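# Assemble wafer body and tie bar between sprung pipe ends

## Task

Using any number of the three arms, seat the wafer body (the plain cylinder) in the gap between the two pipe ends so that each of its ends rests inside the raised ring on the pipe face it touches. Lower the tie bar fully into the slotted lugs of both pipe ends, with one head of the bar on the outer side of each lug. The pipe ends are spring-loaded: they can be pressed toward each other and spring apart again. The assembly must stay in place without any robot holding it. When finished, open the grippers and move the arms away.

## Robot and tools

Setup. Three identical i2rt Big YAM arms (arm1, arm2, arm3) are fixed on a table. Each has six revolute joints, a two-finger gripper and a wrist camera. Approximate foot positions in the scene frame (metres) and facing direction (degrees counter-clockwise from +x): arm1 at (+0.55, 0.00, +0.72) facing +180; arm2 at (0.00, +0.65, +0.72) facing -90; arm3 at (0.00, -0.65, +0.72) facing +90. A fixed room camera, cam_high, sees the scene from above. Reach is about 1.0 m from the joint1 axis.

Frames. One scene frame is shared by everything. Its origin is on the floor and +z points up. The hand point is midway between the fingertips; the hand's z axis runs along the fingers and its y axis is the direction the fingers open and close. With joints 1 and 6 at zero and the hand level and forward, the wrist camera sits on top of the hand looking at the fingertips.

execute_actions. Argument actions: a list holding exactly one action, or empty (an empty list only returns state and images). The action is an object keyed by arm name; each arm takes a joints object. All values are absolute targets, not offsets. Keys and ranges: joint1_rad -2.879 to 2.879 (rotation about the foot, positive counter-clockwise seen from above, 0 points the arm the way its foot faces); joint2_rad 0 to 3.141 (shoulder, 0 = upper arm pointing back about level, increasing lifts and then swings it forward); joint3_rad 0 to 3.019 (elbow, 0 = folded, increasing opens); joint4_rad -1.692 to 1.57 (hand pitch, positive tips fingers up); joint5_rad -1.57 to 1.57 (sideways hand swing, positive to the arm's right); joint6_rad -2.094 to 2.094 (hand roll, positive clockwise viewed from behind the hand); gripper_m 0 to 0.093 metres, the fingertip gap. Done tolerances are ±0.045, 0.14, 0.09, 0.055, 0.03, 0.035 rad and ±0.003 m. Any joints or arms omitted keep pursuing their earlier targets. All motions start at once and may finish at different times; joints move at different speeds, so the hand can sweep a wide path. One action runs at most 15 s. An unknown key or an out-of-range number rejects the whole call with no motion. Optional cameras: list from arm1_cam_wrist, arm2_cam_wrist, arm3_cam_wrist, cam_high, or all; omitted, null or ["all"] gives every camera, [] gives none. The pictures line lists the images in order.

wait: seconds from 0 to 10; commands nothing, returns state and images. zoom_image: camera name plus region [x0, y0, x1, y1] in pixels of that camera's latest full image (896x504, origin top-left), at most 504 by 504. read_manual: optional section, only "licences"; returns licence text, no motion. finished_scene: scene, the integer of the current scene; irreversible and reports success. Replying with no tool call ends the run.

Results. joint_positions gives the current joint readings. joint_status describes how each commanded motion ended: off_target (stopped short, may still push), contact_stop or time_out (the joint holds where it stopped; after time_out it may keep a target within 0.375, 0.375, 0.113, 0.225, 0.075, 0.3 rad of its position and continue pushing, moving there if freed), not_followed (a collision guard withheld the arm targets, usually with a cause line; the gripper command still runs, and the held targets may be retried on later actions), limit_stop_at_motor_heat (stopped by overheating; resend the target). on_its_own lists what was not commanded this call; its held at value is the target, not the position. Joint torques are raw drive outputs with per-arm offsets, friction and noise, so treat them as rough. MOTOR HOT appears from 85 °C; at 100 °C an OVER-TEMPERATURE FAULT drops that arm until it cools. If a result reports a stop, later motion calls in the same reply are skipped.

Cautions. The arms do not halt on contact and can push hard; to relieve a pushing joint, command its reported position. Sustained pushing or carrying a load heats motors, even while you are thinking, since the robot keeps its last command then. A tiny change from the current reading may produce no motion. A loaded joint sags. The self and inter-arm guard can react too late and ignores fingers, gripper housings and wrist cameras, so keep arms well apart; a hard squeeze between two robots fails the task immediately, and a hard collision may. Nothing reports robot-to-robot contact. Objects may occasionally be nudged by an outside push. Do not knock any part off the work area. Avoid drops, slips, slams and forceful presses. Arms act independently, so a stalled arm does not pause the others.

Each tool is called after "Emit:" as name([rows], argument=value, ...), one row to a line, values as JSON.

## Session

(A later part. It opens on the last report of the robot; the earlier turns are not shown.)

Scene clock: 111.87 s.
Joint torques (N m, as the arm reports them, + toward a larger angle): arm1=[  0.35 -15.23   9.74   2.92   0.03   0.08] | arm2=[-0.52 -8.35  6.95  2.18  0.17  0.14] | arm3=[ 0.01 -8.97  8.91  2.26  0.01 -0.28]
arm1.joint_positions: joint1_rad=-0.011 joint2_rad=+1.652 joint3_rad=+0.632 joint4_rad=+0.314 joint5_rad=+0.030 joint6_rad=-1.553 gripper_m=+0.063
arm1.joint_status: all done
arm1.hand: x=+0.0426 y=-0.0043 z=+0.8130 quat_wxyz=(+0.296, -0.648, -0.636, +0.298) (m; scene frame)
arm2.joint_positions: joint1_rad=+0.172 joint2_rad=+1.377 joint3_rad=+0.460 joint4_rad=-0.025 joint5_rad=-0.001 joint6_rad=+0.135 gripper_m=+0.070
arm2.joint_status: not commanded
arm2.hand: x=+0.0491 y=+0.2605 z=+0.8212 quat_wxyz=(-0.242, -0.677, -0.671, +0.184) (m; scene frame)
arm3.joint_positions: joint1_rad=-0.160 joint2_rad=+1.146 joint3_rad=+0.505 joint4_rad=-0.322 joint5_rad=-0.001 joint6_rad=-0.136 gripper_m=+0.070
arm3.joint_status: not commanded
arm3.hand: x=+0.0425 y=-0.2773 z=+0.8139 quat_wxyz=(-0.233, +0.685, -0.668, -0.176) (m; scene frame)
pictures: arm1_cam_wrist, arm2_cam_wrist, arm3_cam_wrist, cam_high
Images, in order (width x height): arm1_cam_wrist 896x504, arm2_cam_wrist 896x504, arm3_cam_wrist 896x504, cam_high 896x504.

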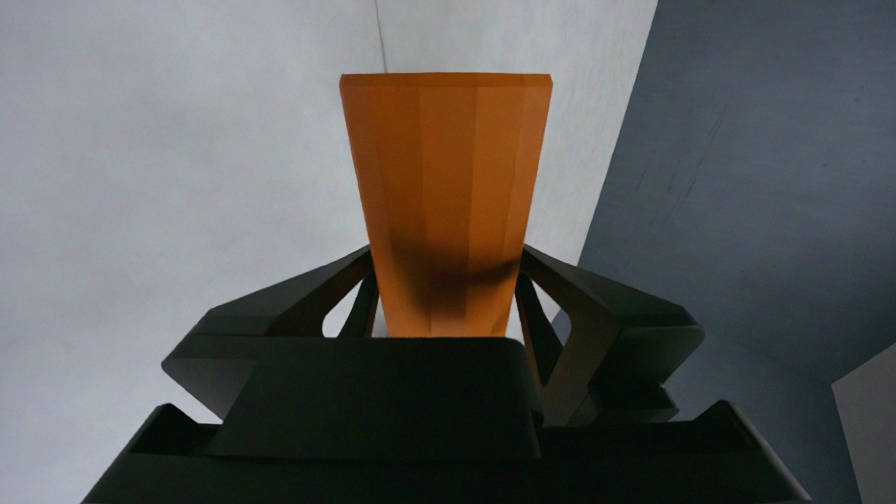

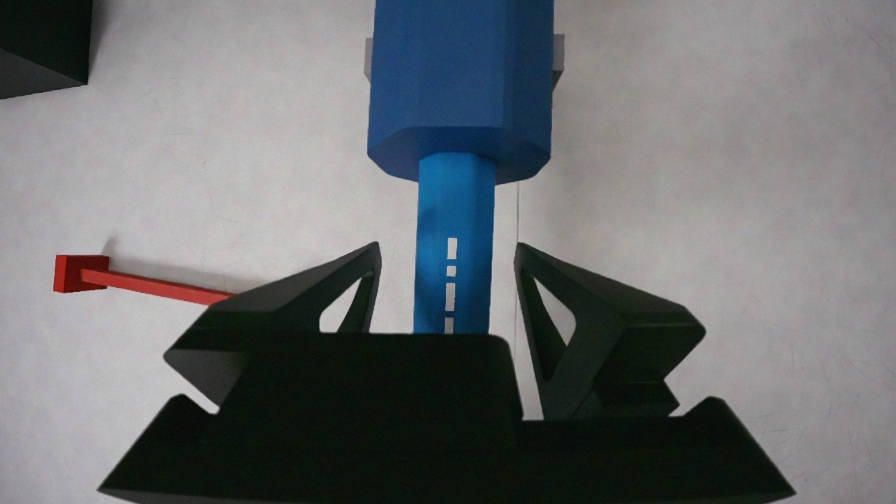

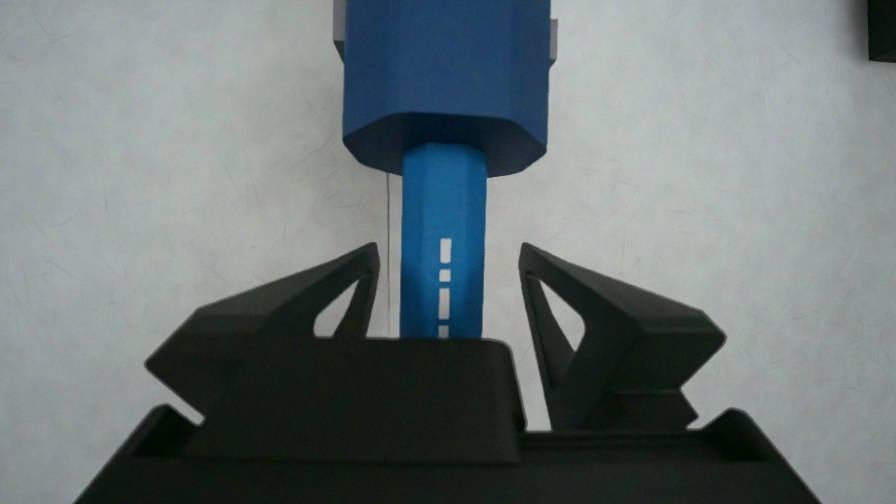

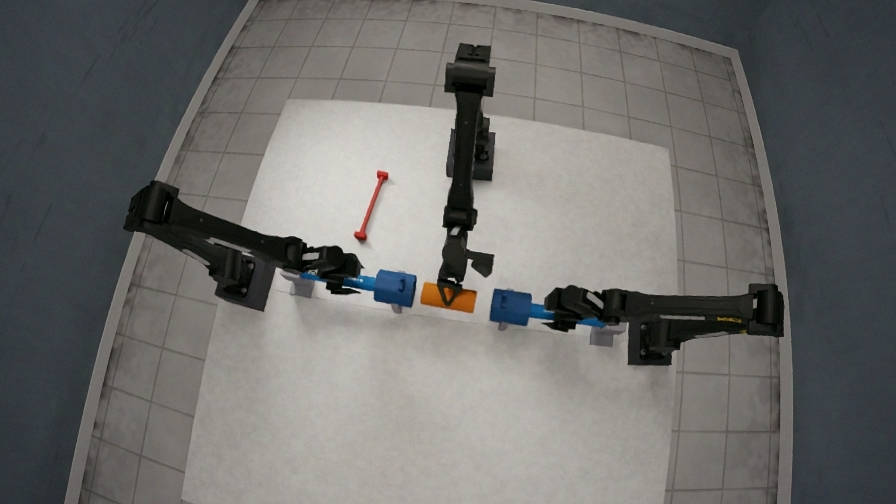

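Emit:
execute_actions([
  {"arm1":{"joints":{"joint1_rad":0.03,"joint5_rad":0.05,"joint6_rad":-1.515}},"arm2":{"joints":{"joint1_rad":0.142,"joint2_rad":1.535,"joint3_rad":0.67,"joint4_rad":-0.05}},"arm3":{"joints":{"joint1_rad":-0.133,"joint2_rad":1.318,"joint3_rad":0.70,"joint4_rad":-0.272}}},
])

Emit:
zoom_image(camera="cam_high", region=[360, 250, 540, 340])

Scene clock: 125.70 s.
Joint torques (N m, as the arm reports them, + toward a larger angle): arm1=[  1.78 -15.26   9.69   2.94   0.09   0.32] | arm2=[ -1.52 -11.2   10.64   1.13   0.11   0.06] | arm3=[  0.   -10.31  11.27   2.39  -0.06  -0.3 ]
arm1.joint_positions: joint1_rad=+0.023 joint2_rad=+1.652 joint3_rad=+0.632 joint4_rad=+0.314 joint5_rad=+0.048 joint6_rad=-1.528 gripper_m=+0.063
arm1.joint_status: all done
arm1.hand: x=+0.0430 y=-0.0187 z=+0.8134 quat_wxyz=(+0.293, -0.647, -0.636, +0.301) (m; scene frame)
arm2.joint_positions: joint1_rad=+0.149 joint2_rad=+1.533 joint3_rad=+0.618 joint4_rad=-0.044 joint5_rad=+0.001 joint6_rad=+0.144 gripper_m=+0.070
arm2.joint_status: all done
arm2.hand: x=+0.0457 y=+0.2027 z=+0.8152 quat_wxyz=(-0.234, -0.689, -0.661, +0.181) (m; scene frame)
arm3.joint_positions: joint1_rad=-0.143 joint2_rad=+1.309 joint3_rad=+0.651 joint4_rad=-0.297 joint5_rad=+0.001 joint6_rad=-0.135 gripper_m=+0.070
arm3.joint_status: all done
arm3.hand: x=+0.0420 y=-0.2174 z=+0.8192 quat_wxyz=(-0.235, +0.689, -0.662, -0.180) (m; scene frame)
pictures: arm1_cam_wrist, arm2_cam_wrist, arm3_cam_wrist, cam_high
Images, in order (width x height): arm1_cam_wrist 896x504, arm2_cam_wrist 896x504, arm3_cam_wrist 896x504, cam_high 896x504.

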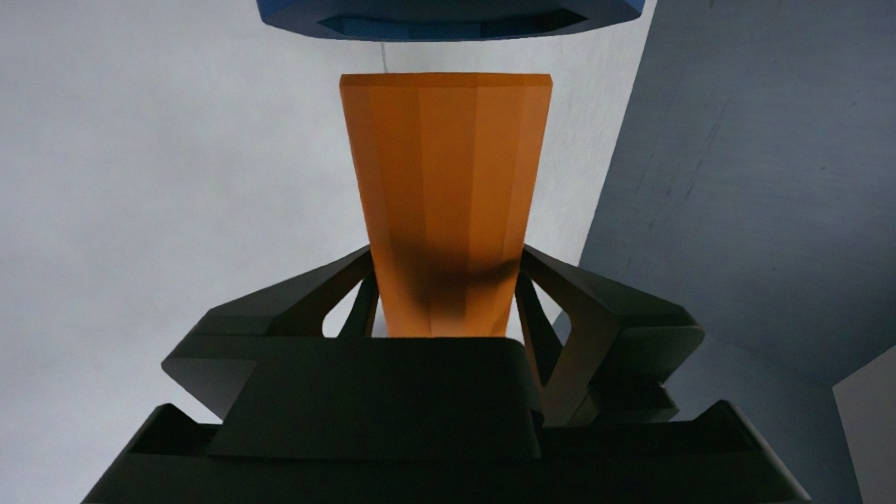

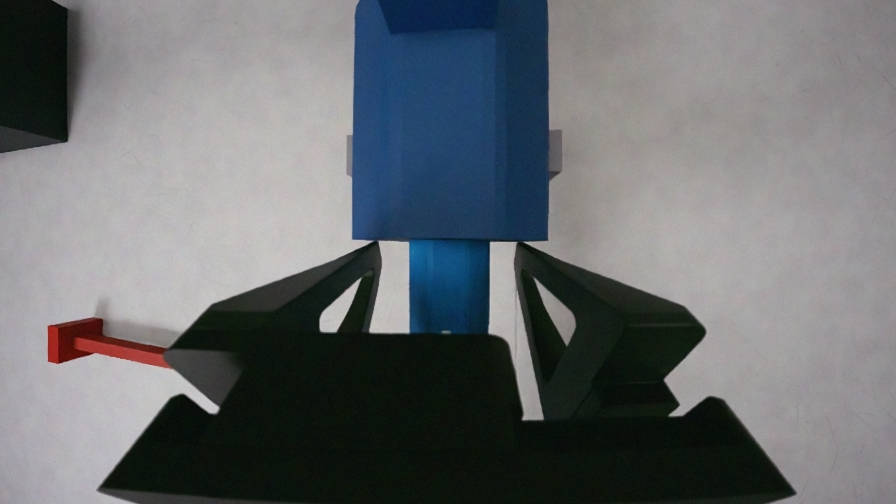

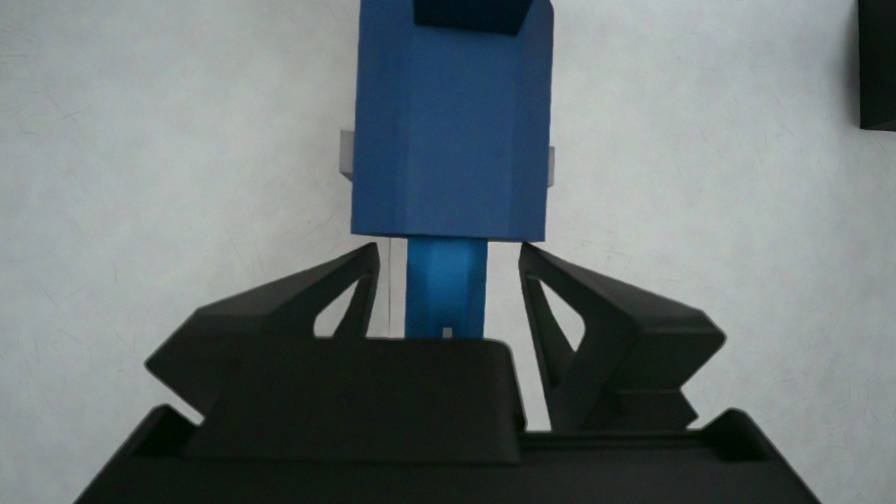

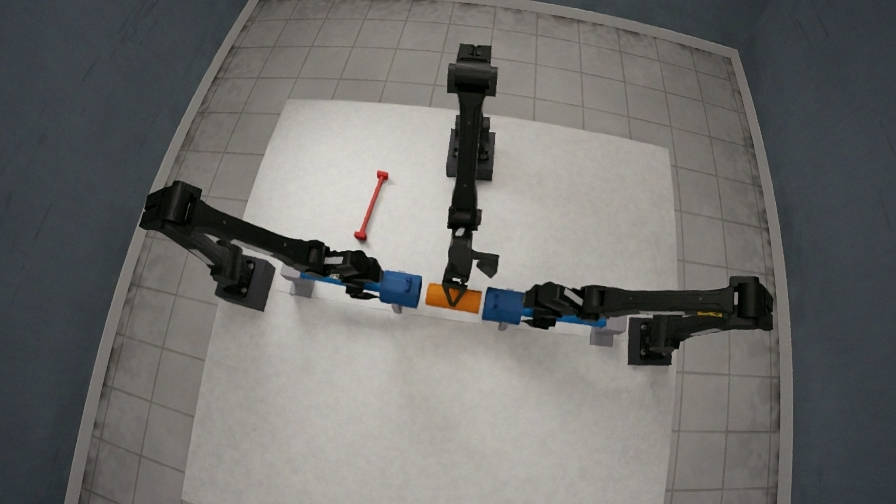

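Region (360, 250, 540, 340) of cam_high's 896x504 image, scaled by 2.800, with more detail than that image has.

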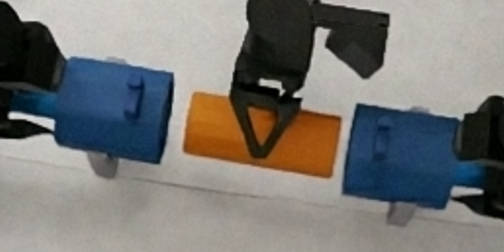

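Emit:
execute_actions([
  {"arm1":{"joints":{"joint4_rad":0.359}},"arm2":{"joints":{"joint1_rad":0.138,"joint2_rad":1.565,"joint3_rad":0.708,"joint4_rad":-0.05}},"arm3":{"joints":{"joint2_rad":1.34,"joint3_rad":0.718,"joint4_rad":-0.27,"joint6_rad":-0.17}}},
], cameras=["arm1_cam_wrist","cam_high"])

Emit:
zoom_image(camera="cam_high", region=[390, 260, 510, 330])

Scene clock: 132.63 s.
Joint torques (N m, as the arm reports them, + toward a larger angle): arm1=[  1.38 -14.73   9.71   2.86   0.15   0.32] | arm2=[ -1.71 -10.02  12.09   1.43   0.11   0.05] | arm3=[-0.03 -8.84 12.43  2.47 -0.07 -0.41]
arm1.joint_positions: joint1_rad=+0.023 joint2_rad=+1.652 joint3_rad=+0.632 joint4_rad=+0.323 joint5_rad=+0.048 joint6_rad=-1.528 gripper_m=+0.063
arm1.joint_status: all done
arm1.hand: x=+0.0416 y=-0.0188 z=+0.8150 quat_wxyz=(+0.295, -0.646, -0.634, +0.304) (m; scene frame)
arm2.joint_positions: joint1_rad=+0.147 joint2_rad=+1.546 joint3_rad=+0.637 joint4_rad=-0.054 joint5_rad=+0.001 joint6_rad=+0.145 gripper_m=+0.070
arm2.joint_status: all done
arm2.hand: x=+0.0456 y=+0.1965 z=+0.8154 quat_wxyz=(-0.233, -0.691, -0.660, +0.180) (m; scene frame)
arm3.joint_positions: joint1_rad=-0.143 joint2_rad=+1.313 joint3_rad=+0.654 joint4_rad=-0.297 joint5_rad=+0.002 joint6_rad=-0.142 gripper_m=+0.070
arm3.joint_status: all done
arm3.hand: x=+0.0422 y=-0.2161 z=+0.8193 quat_wxyz=(-0.236, +0.691, -0.659, -0.179) (m; scene frame)
pictures: arm1_cam_wrist, cam_high
Images, in order (width x height): arm1_cam_wrist 896x504, cam_high 896x504.

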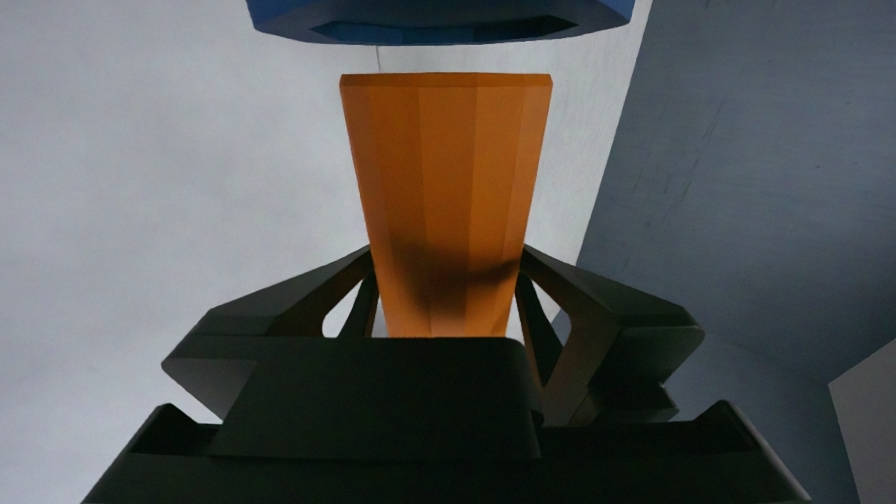

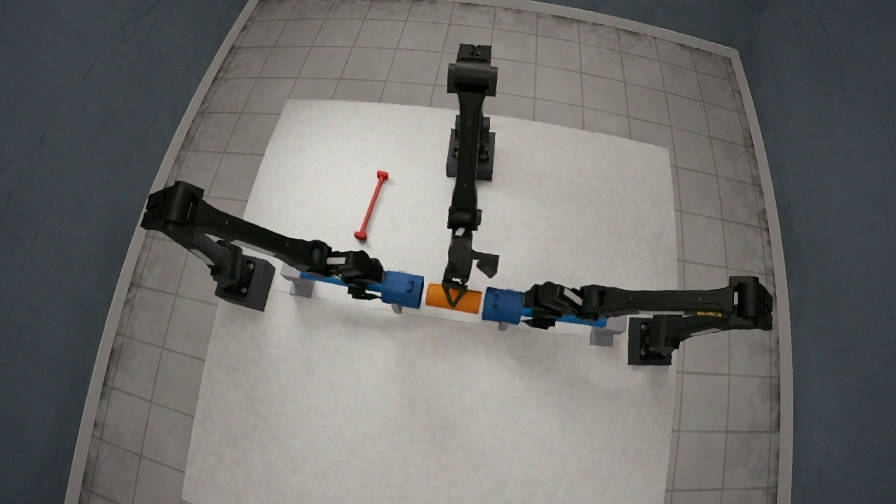

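Region (390, 260, 510, 330) of cam_high's 896x504 image, scaled by 4.200, with more detail than that image has; it fills the top 294 rows of this view, and the rest is white.

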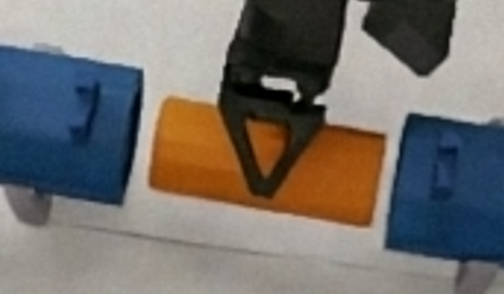

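Emit:
execute_actions([
  {"arm2":{"joints":{"joint1_rad":0.134,"joint2_rad":1.61,"joint3_rad":0.775,"joint4_rad":-0.055}},"arm3":{"joints":{"joint1_rad":-0.128,"joint2_rad":1.395,"joint3_rad":0.78,"joint4_rad":-0.26}}},
])

Emit:
zoom_image(camera="cam_high", region=[390, 260, 510, 330])

Scene clock: 136.27 s.
Joint torques (N m, as the arm reports them, + toward a larger angle): arm1=[  2.26 -15.08   9.67   2.8   -0.16   0.32] | arm2=[ -1.53 -10.12  13.41   1.79   0.19   0.07] | arm3=[-0.01 -8.83 13.78  2.91 -0.22 -0.41]
arm1.joint_positions: joint1_rad=+0.022 joint2_rad=+1.650 joint3_rad=+0.632 joint4_rad=+0.323 joint5_rad=+0.056 joint6_rad=-1.528 gripper_m=+0.063
arm1.joint_status: not commanded
arm1.hand: x=+0.0412 y=-0.0168 z=+0.8163 quat_wxyz=(+0.299, -0.647, -0.632, +0.303) (m; scene frame)
arm2.joint_positions: joint1_rad=+0.142 joint2_rad=+1.582 joint3_rad=+0.687 joint4_rad=-0.069 joint5_rad=-0.001 joint6_rad=+0.144 gripper_m=+0.070
arm2.joint_status: all done
arm2.hand: x=+0.0450 y=+0.1789 z=+0.8158 quat_wxyz=(-0.232, -0.692, -0.659, +0.180) (m; scene frame)
arm3.joint_positions: joint1_rad=-0.137 joint2_rad=+1.358 joint3_rad=+0.698 joint4_rad=-0.297 joint5_rad=+0.006 joint6_rad=-0.142 gripper_m=+0.070
arm3.joint_status: all done
arm3.hand: x=+0.0420 y=-0.1992 z=+0.8194 quat_wxyz=(-0.236, +0.693, -0.658, -0.178) (m; scene frame)
pictures: arm1_cam_wrist, arm2_cam_wrist, arm3_cam_wrist, cam_high
Images, in order (width x height): arm1_cam_wrist 896x504, arm2_cam_wrist 896x504, arm3_cam_wrist 896x504, cam_high 896x504.

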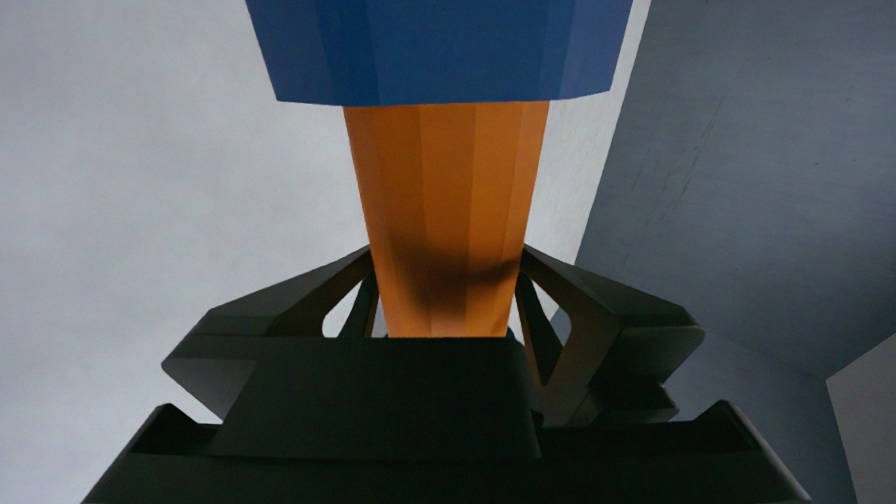

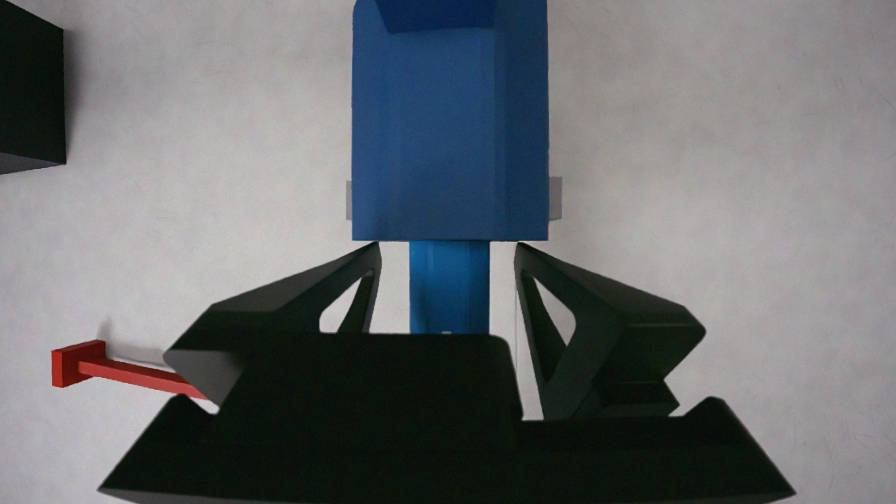

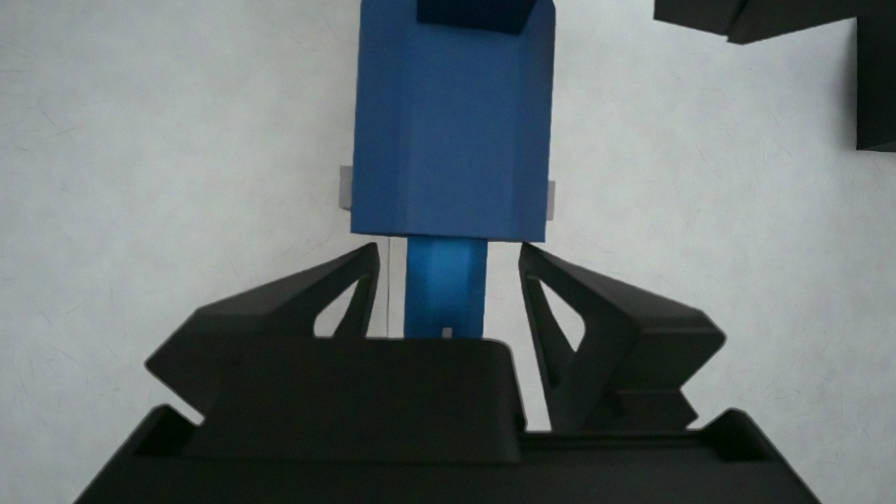

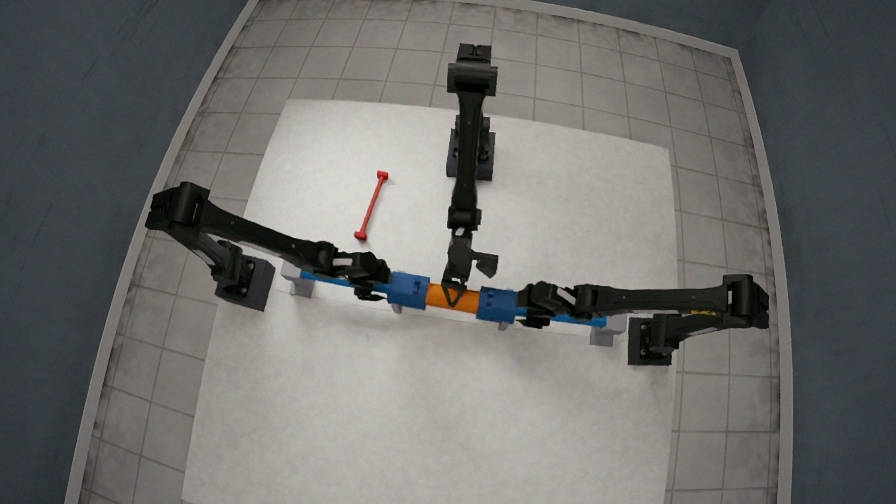

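Region (390, 260, 510, 330) of cam_high's 896x504 image, scaled by 4.200, with more detail than that image has; it fills the top 294 rows of this view, and the rest is white.

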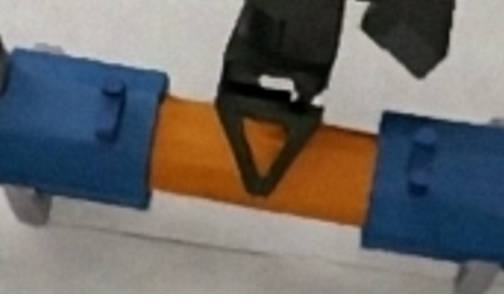

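In. Push a bit more to seat.

Emit:
execute_actions([
  {"arm2":{"joints":{"joint2_rad":1.625,"joint3_rad":0.81,"joint4_rad":-0.045}},"arm3":{"joints":{"joint2_rad":1.41,"joint3_rad":0.81,"joint4_rad":-0.25}}},
], cameras=["arm1_cam_wrist"])

Emit:
execute_actions([
  {"arm1":{"joints":{"gripper_m":0.093}}},
], cameras=["arm1_cam_wrist","cam_high"])

Scene clock: 141.60 s.
Joint torques (N m, as the arm reports them, + toward a larger angle): arm1=[  2.26 -15.13   9.55   3.03  -0.25   0.35] | arm2=[-1.52 -8.9  15.25  2.39  0.21  0.07] | arm3=[-0.03 -7.8  15.83  3.33 -0.22 -0.41]
arm1.joint_positions: joint1_rad=+0.022 joint2_rad=+1.650 joint3_rad=+0.632 joint4_rad=+0.323 joint5_rad=+0.057 joint6_rad=-1.530 gripper_m=+0.063
arm1.joint_status: not commanded
arm1.hand: x=+0.0412 y=-0.0166 z=+0.8163 quat_wxyz=(+0.300, -0.647, -0.633, +0.302) (m; scene frame)
arm2.joint_positions: joint1_rad=+0.141 joint2_rad=+1.583 joint3_rad=+0.692 joint4_rad=-0.077 joint5_rad=-0.002 joint6_rad=+0.143 gripper_m=+0.070
arm2.joint_status: joint3_rad time_out (moved +0.005 of +0.123); the others done
arm2.on_its_own: joint3_rad reads +0.692 and still pushes toward +0.805 since a time_out
arm2.hand: x=+0.0450 y=+0.1782 z=+0.8160 quat_wxyz=(-0.230, -0.692, -0.660, +0.178) (m; scene frame)
arm3.joint_positions: joint1_rad=-0.137 joint2_rad=+1.361 joint3_rad=+0.701 joint4_rad=-0.297 joint5_rad=+0.006 joint6_rad=-0.142 gripper_m=+0.070
arm3.joint_status: joint3_rad time_out (moved +0.003 of +0.112); the others done
arm3.on_its_own: joint3_rad reads +0.701 and still pushes toward +0.810 since a time_out
arm3.hand: x=+0.0421 y=-0.1980 z=+0.8197 quat_wxyz=(-0.236, +0.693, -0.658, -0.178) (m; scene frame)
pictures: arm1_cam_wrist
Images, in order (width x height): arm1_cam_wrist 896x504.

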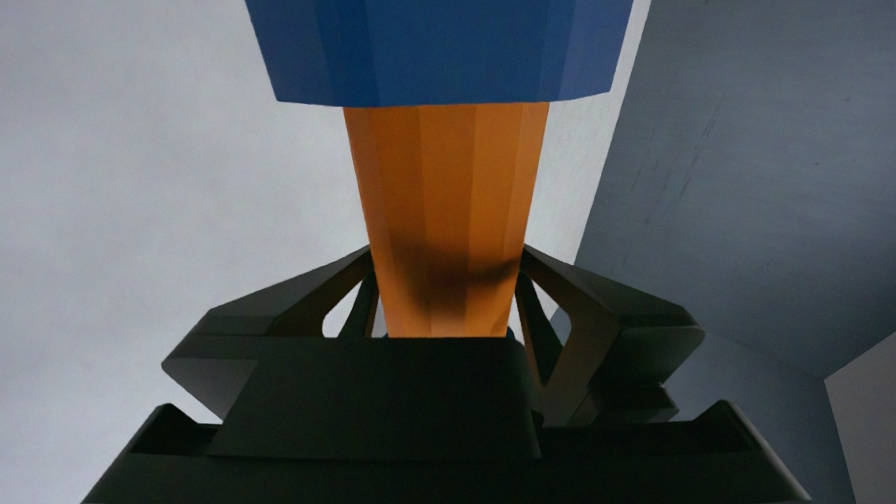

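not run: a stop came earlier in this reply.

Emit:
execute_actions([
  {"arm1":{"joints":{"gripper_m":0.093}},"arm2":{"joints":{"joint3_rad":0.78}},"arm3":{"joints":{"joint3_rad":0.788}}},
], cameras=[])

Emit:
execute_actions([
  {"arm1":{"joints":{"joint2_rad":1.48,"joint3_rad":0.575,"joint4_rad":0.25}}},
], cameras=[])

Emit:
execute_actions([
  {"arm1":{"joints":{"joint2_rad":1.15,"joint3_rad":0.47,"joint4_rad":-0.3}}},
], cameras=[])

Emit:
execute_actions([
  {"arm1":{"joints":{"joint1_rad":-0.89,"joint2_rad":1.47,"joint3_rad":0.92,"joint4_rad":-0.975,"joint5_rad":0,"joint6_rad":-0.71,"gripper_m":0.06}}},
])

Scene clock: 152.17 s.
Joint torques (N m, as the arm reports them, + toward a larger angle): arm1=[  1.76 -14.45   9.71   2.32  -0.08   0.33] | arm2=[-1.5  -9.09 13.42  2.39  0.22  0.07] | arm3=[-0.06 -8.21 13.94  3.33 -0.34 -0.41]
arm1.joint_positions: joint1_rad=+0.022 joint2_rad=+1.649 joint3_rad=+0.632 joint4_rad=+0.335 joint5_rad=+0.053 joint6_rad=-1.527 gripper_m=+0.093
arm1.joint_status: all done
arm1.hand: x=+0.0392 y=-0.0174 z=+0.8193 quat_wxyz=(+0.302, -0.645, -0.630, +0.308) (m; scene frame)
arm2.joint_positions: joint1_rad=+0.141 joint2_rad=+1.584 joint3_rad=+0.692 joint4_rad=-0.077 joint5_rad=-0.002 joint6_rad=+0.143 gripper_m=+0.070
arm2.joint_status: all done
arm2.hand: x=+0.0450 y=+0.1782 z=+0.8155 quat_wxyz=(-0.230, -0.693, -0.660, +0.178) (m; scene frame)
arm3.joint_positions: joint1_rad=-0.137 joint2_rad=+1.365 joint3_rad=+0.703 joint4_rad=-0.297 joint5_rad=+0.009 joint6_rad=-0.142 gripper_m=+0.070
arm3.joint_status: all done
arm3.hand: x=+0.0427 y=-0.1973 z=+0.8187 quat_wxyz=(-0.236, +0.693, -0.658, -0.176) (m; scene frame)
pictures: none
No camera images: the call's "cameras" was empty. Leave "cameras" out to get every camera's image.

Scene clock: 153.03 s.
Joint torques (N m, as the arm reports them, + toward a larger angle): arm1=[  1.59 -11.18   8.24   0.74  -0.14   0.31] | arm2=[-1.56 -9.1  13.42  2.38  0.22  0.07] | arm3=[-0.04 -8.25 13.96  3.34 -0.34 -0.41]
arm1.joint_positions: joint1_rad=+0.022 joint2_rad=+1.483 joint3_rad=+0.568 joint4_rad=+0.263 joint5_rad=+0.053 joint6_rad=-1.526 gripper_m=+0.093
arm1.joint_status: all done
arm1.hand: x=+0.0656 y=-0.0154 z=+0.8580 quat_wxyz=(+0.311, -0.641, -0.625, +0.318) (m; scene frame)
arm2.joint_positions: joint1_rad=+0.141 joint2_rad=+1.584 joint3_rad=+0.692 joint4_rad=-0.077 joint5_rad=-0.002 joint6_rad=+0.143 gripper_m=+0.070
arm2.joint_status: not commanded
arm2.hand: x=+0.0450 y=+0.1782 z=+0.8155 quat_wxyz=(-0.230, -0.693, -0.660, +0.178) (m; scene frame)
arm3.joint_positions: joint1_rad=-0.137 joint2_rad=+1.365 joint3_rad=+0.703 joint4_rad=-0.297 joint5_rad=+0.009 joint6_rad=-0.142 gripper_m=+0.070
arm3.joint_status: not commanded
arm3.hand: x=+0.0427 y=-0.1973 z=+0.8187 quat_wxyz=(-0.236, +0.693, -0.658, -0.176) (m; scene frame)
pictures: none
No camera images: the call's "cameras" was empty. Leave "cameras" out to get every camera's image.

Scene clock: 154.30 s.
Joint torques (N m, as the arm reports them, + toward a larger angle): arm1=[ 2.09 -6.15  9.95  0.33 -0.09  0.28] | arm2=[-1.53 -9.11 13.41  2.39  0.22  0.07] | arm3=[-0.02 -8.22 13.94  3.33 -0.34 -0.41]
arm1.joint_positions: joint1_rad=+0.022 joint2_rad=+1.148 joint3_rad=+0.456 joint4_rad=-0.287 joint5_rad=+0.053 joint6_rad=-1.526 gripper_m=+0.093
arm1.joint_status: all done
arm1.hand: x=+0.1905 y=-0.0088 z=+0.8517 quat_wxyz=(+0.209, -0.680, -0.672, +0.205) (m; scene frame)
arm2.joint_positions: joint1_rad=+0.141 joint2_rad=+1.584 joint3_rad=+0.692 joint4_rad=-0.077 joint5_rad=-0.002 joint6_rad=+0.143 gripper_m=+0.070
arm2.joint_status: not commanded
arm2.hand: x=+0.0450 y=+0.1782 z=+0.8155 quat_wxyz=(-0.230, -0.693, -0.660, +0.178) (m; scene frame)
arm3.joint_positions: joint1_rad=-0.137 joint2_rad=+1.365 joint3_rad=+0.703 joint4_rad=-0.297 joint5_rad=+0.009 joint6_rad=-0.142 gripper_m=+0.070
arm3.joint_status: not commanded
arm3.hand: x=+0.0427 y=-0.1973 z=+0.8187 quat_wxyz=(-0.236, +0.693, -0.658, -0.176) (m; scene frame)
pictures: none
No camera images: the call's "cameras" was empty. Leave "cameras" out to get every camera's image.

Scene clock: 156.03 s.
Joint torques (N m, as the arm reports them, + toward a larger angle): arm1=[  1.19 -12.4   11.08  -0.77   0.05   0.24] | arm2=[-1.5  -9.08 13.42  2.39  0.22  0.07] | arm3=[-0.05 -8.26 13.96  3.33 -0.34 -0.41]
arm1.joint_positions: joint1_rad=-0.886 joint2_rad=+1.471 joint3_rad=+0.892 joint4_rad=-0.962 joint5_rad=+0.000 joint6_rad=-0.722 gripper_m=+0.060
arm1.joint_status: all done
arm1.hand: x=+0.3018 y=+0.2868 z=+0.8501 quat_wxyz=(+0.003, -0.998, +0.066, +0.010) (m; scene frame)
arm2.joint_positions: joint1_rad=+0.141 joint2_rad=+1.584 joint3_rad=+0.692 joint4_rad=-0.077 joint5_rad=-0.002 joint6_rad=+0.143 gripper_m=+0.070
arm2.joint_status: not commanded
arm2.hand: x=+0.0450 y=+0.1782 z=+0.8155 quat_wxyz=(-0.230, -0.693, -0.660, +0.178) (m; scene frame)
arm3.joint_positions: joint1_rad=-0.137 joint2_rad=+1.365 joint3_rad=+0.703 joint4_rad=-0.297 joint5_rad=+0.009 joint6_rad=-0.142 gripper_m=+0.070
arm3.joint_status: not commanded
arm3.hand: x=+0.0427 y=-0.1973 z=+0.8187 quat_wxyz=(-0.236, +0.693, -0.658, -0.176) (m; scene frame)
pictures: arm1_cam_wrist, arm2_cam_wrist, arm3_cam_wrist, cam_high
Images, in order (width x height): arm1_cam_wrist 896x504, arm2_cam_wrist 896x504, arm3_cam_wrist 896x504, cam_high 896x504.

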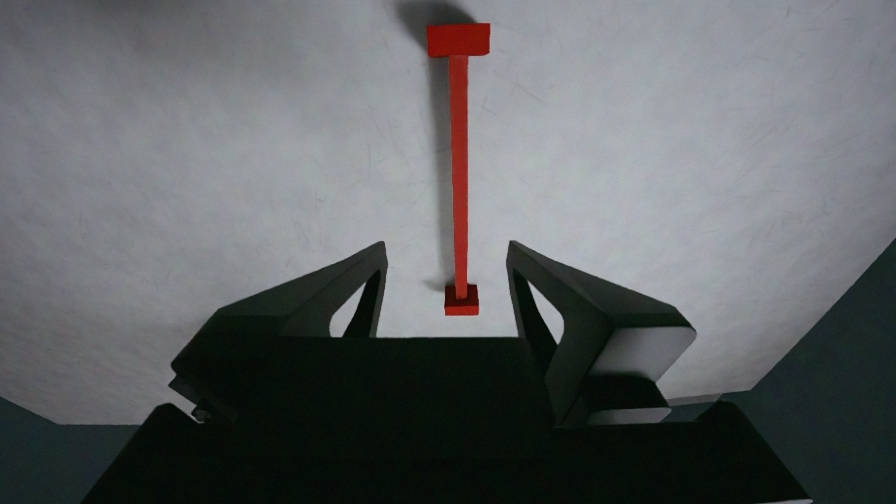

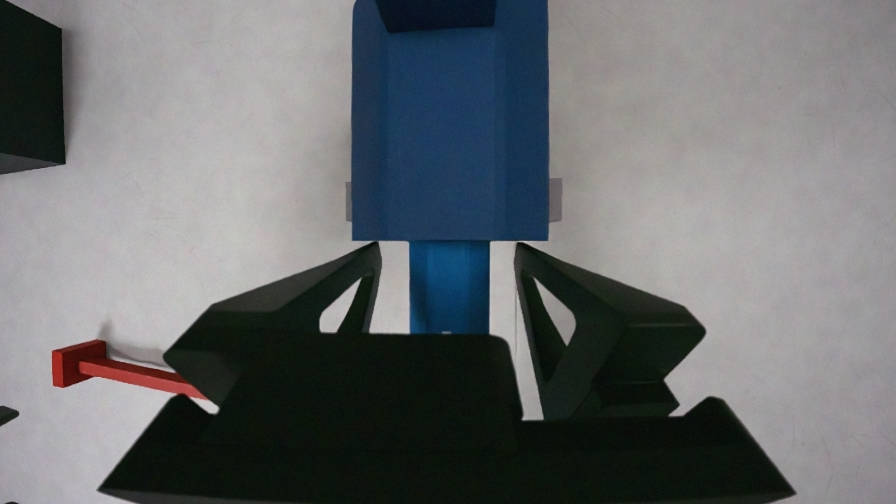

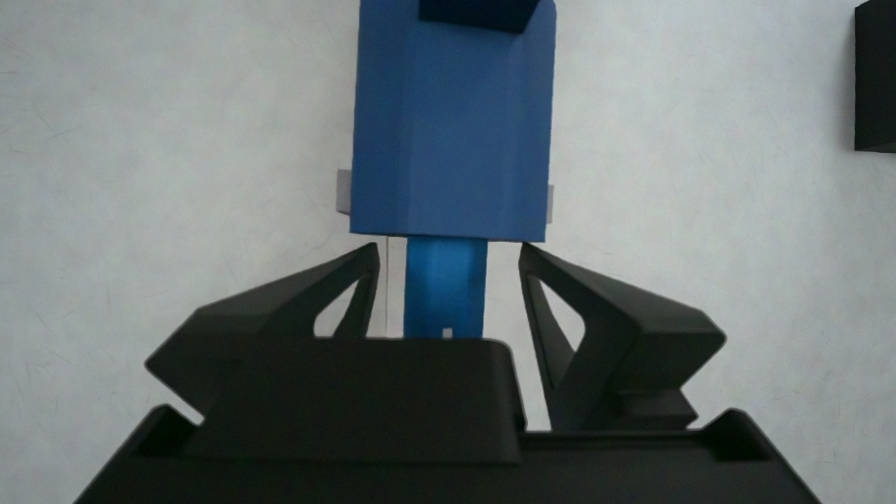

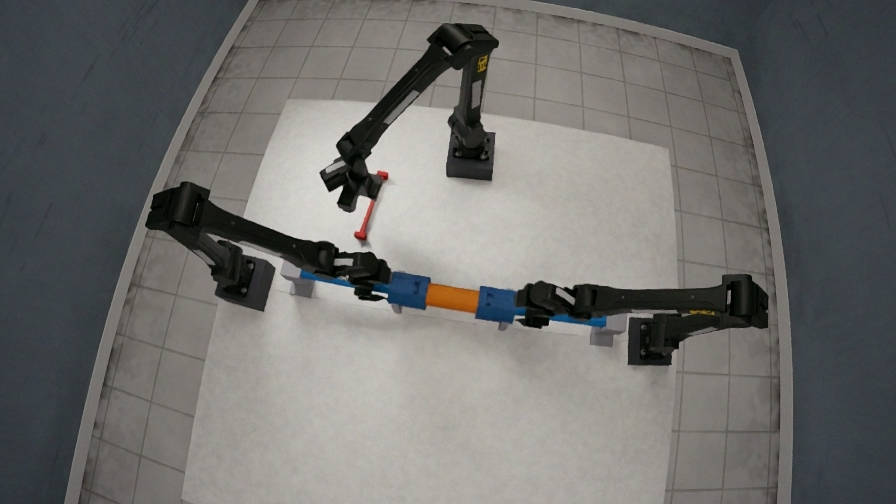

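Emit:
execute_actions([
  {"arm1":{"joints":{"joint1_rad":-0.948,"joint2_rad":1.683,"joint3_rad":0.795,"joint4_rad":-0.64,"joint6_rad":-0.826}}},
], cameras=["arm1_cam_wrist","cam_high"])

Scene clock: 163.27 s.
Joint torques (N m, as the arm reports them, + toward a larger angle): arm1=[  0.83 -14.6    7.54   0.58   0.04  -0.01] | arm2=[-1.51 -9.1  13.42  2.39  0.22  0.07] | arm3=[-0.07 -8.21 13.95  3.33 -0.34 -0.41]
arm1.joint_positions: joint1_rad=-0.944 joint2_rad=+1.700 joint3_rad=+0.779 joint4_rad=-0.655 joint5_rad=+0.000 joint6_rad=-0.814 gripper_m=+0.060
arm1.joint_status: all done
arm1.hand: x=+0.3255 y=+0.2902 z=+0.7378 quat_wxyz=(-0.010, -0.999, +0.049, -0.002) (m; scene frame)
arm2.joint_positions: joint1_rad=+0.141 joint2_rad=+1.584 joint3_rad=+0.692 joint4_rad=-0.077 joint5_rad=-0.002 joint6_rad=+0.143 gripper_m=+0.070
arm2.joint_status: not commanded
arm2.hand: x=+0.0450 y=+0.1782 z=+0.8155 quat_wxyz=(-0.230, -0.693, -0.660, +0.178) (m; scene frame)
arm3.joint_positions: joint1_rad=-0.137 joint2_rad=+1.365 joint3_rad=+0.703 joint4_rad=-0.297 joint5_rad=+0.009 joint6_rad=-0.142 gripper_m=+0.070
arm3.joint_status: not commanded
arm3.hand: x=+0.0427 y=-0.1973 z=+0.8187 quat_wxyz=(-0.236, +0.693, -0.658, -0.176) (m; scene frame)
pictures: arm1_cam_wrist, cam_high
Images, in order (width x height): arm1_cam_wrist 896x504, cam_high 896x504.

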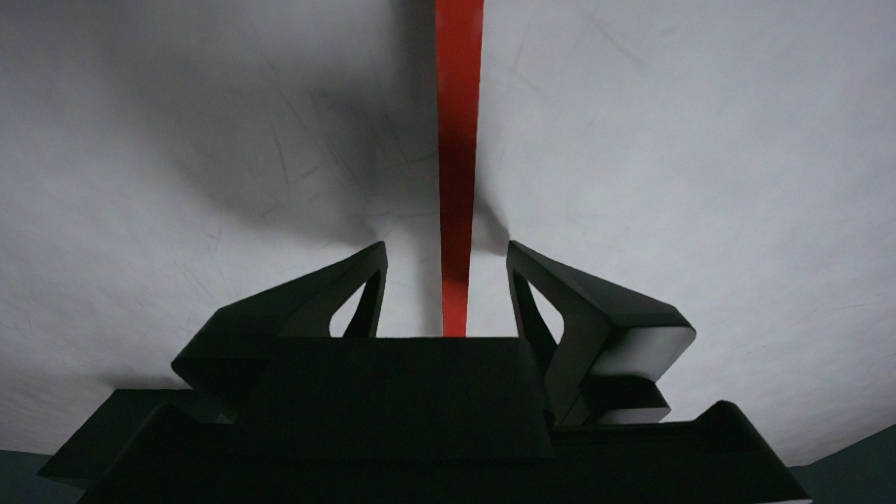

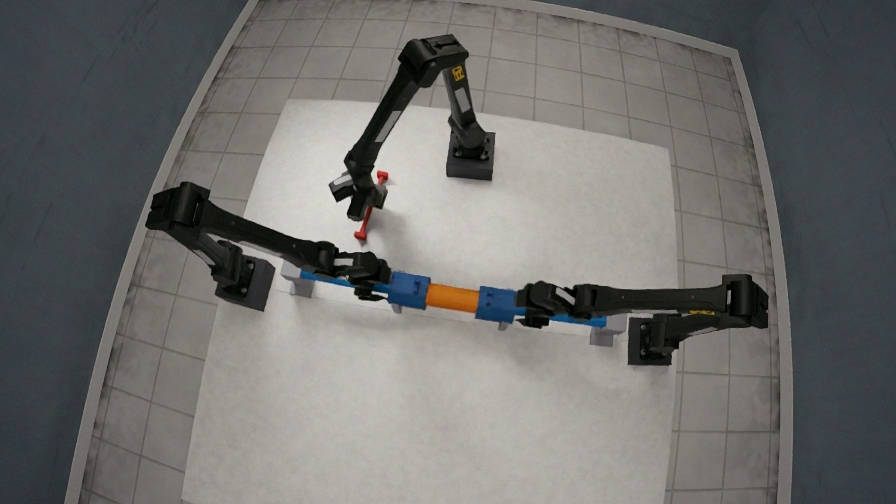

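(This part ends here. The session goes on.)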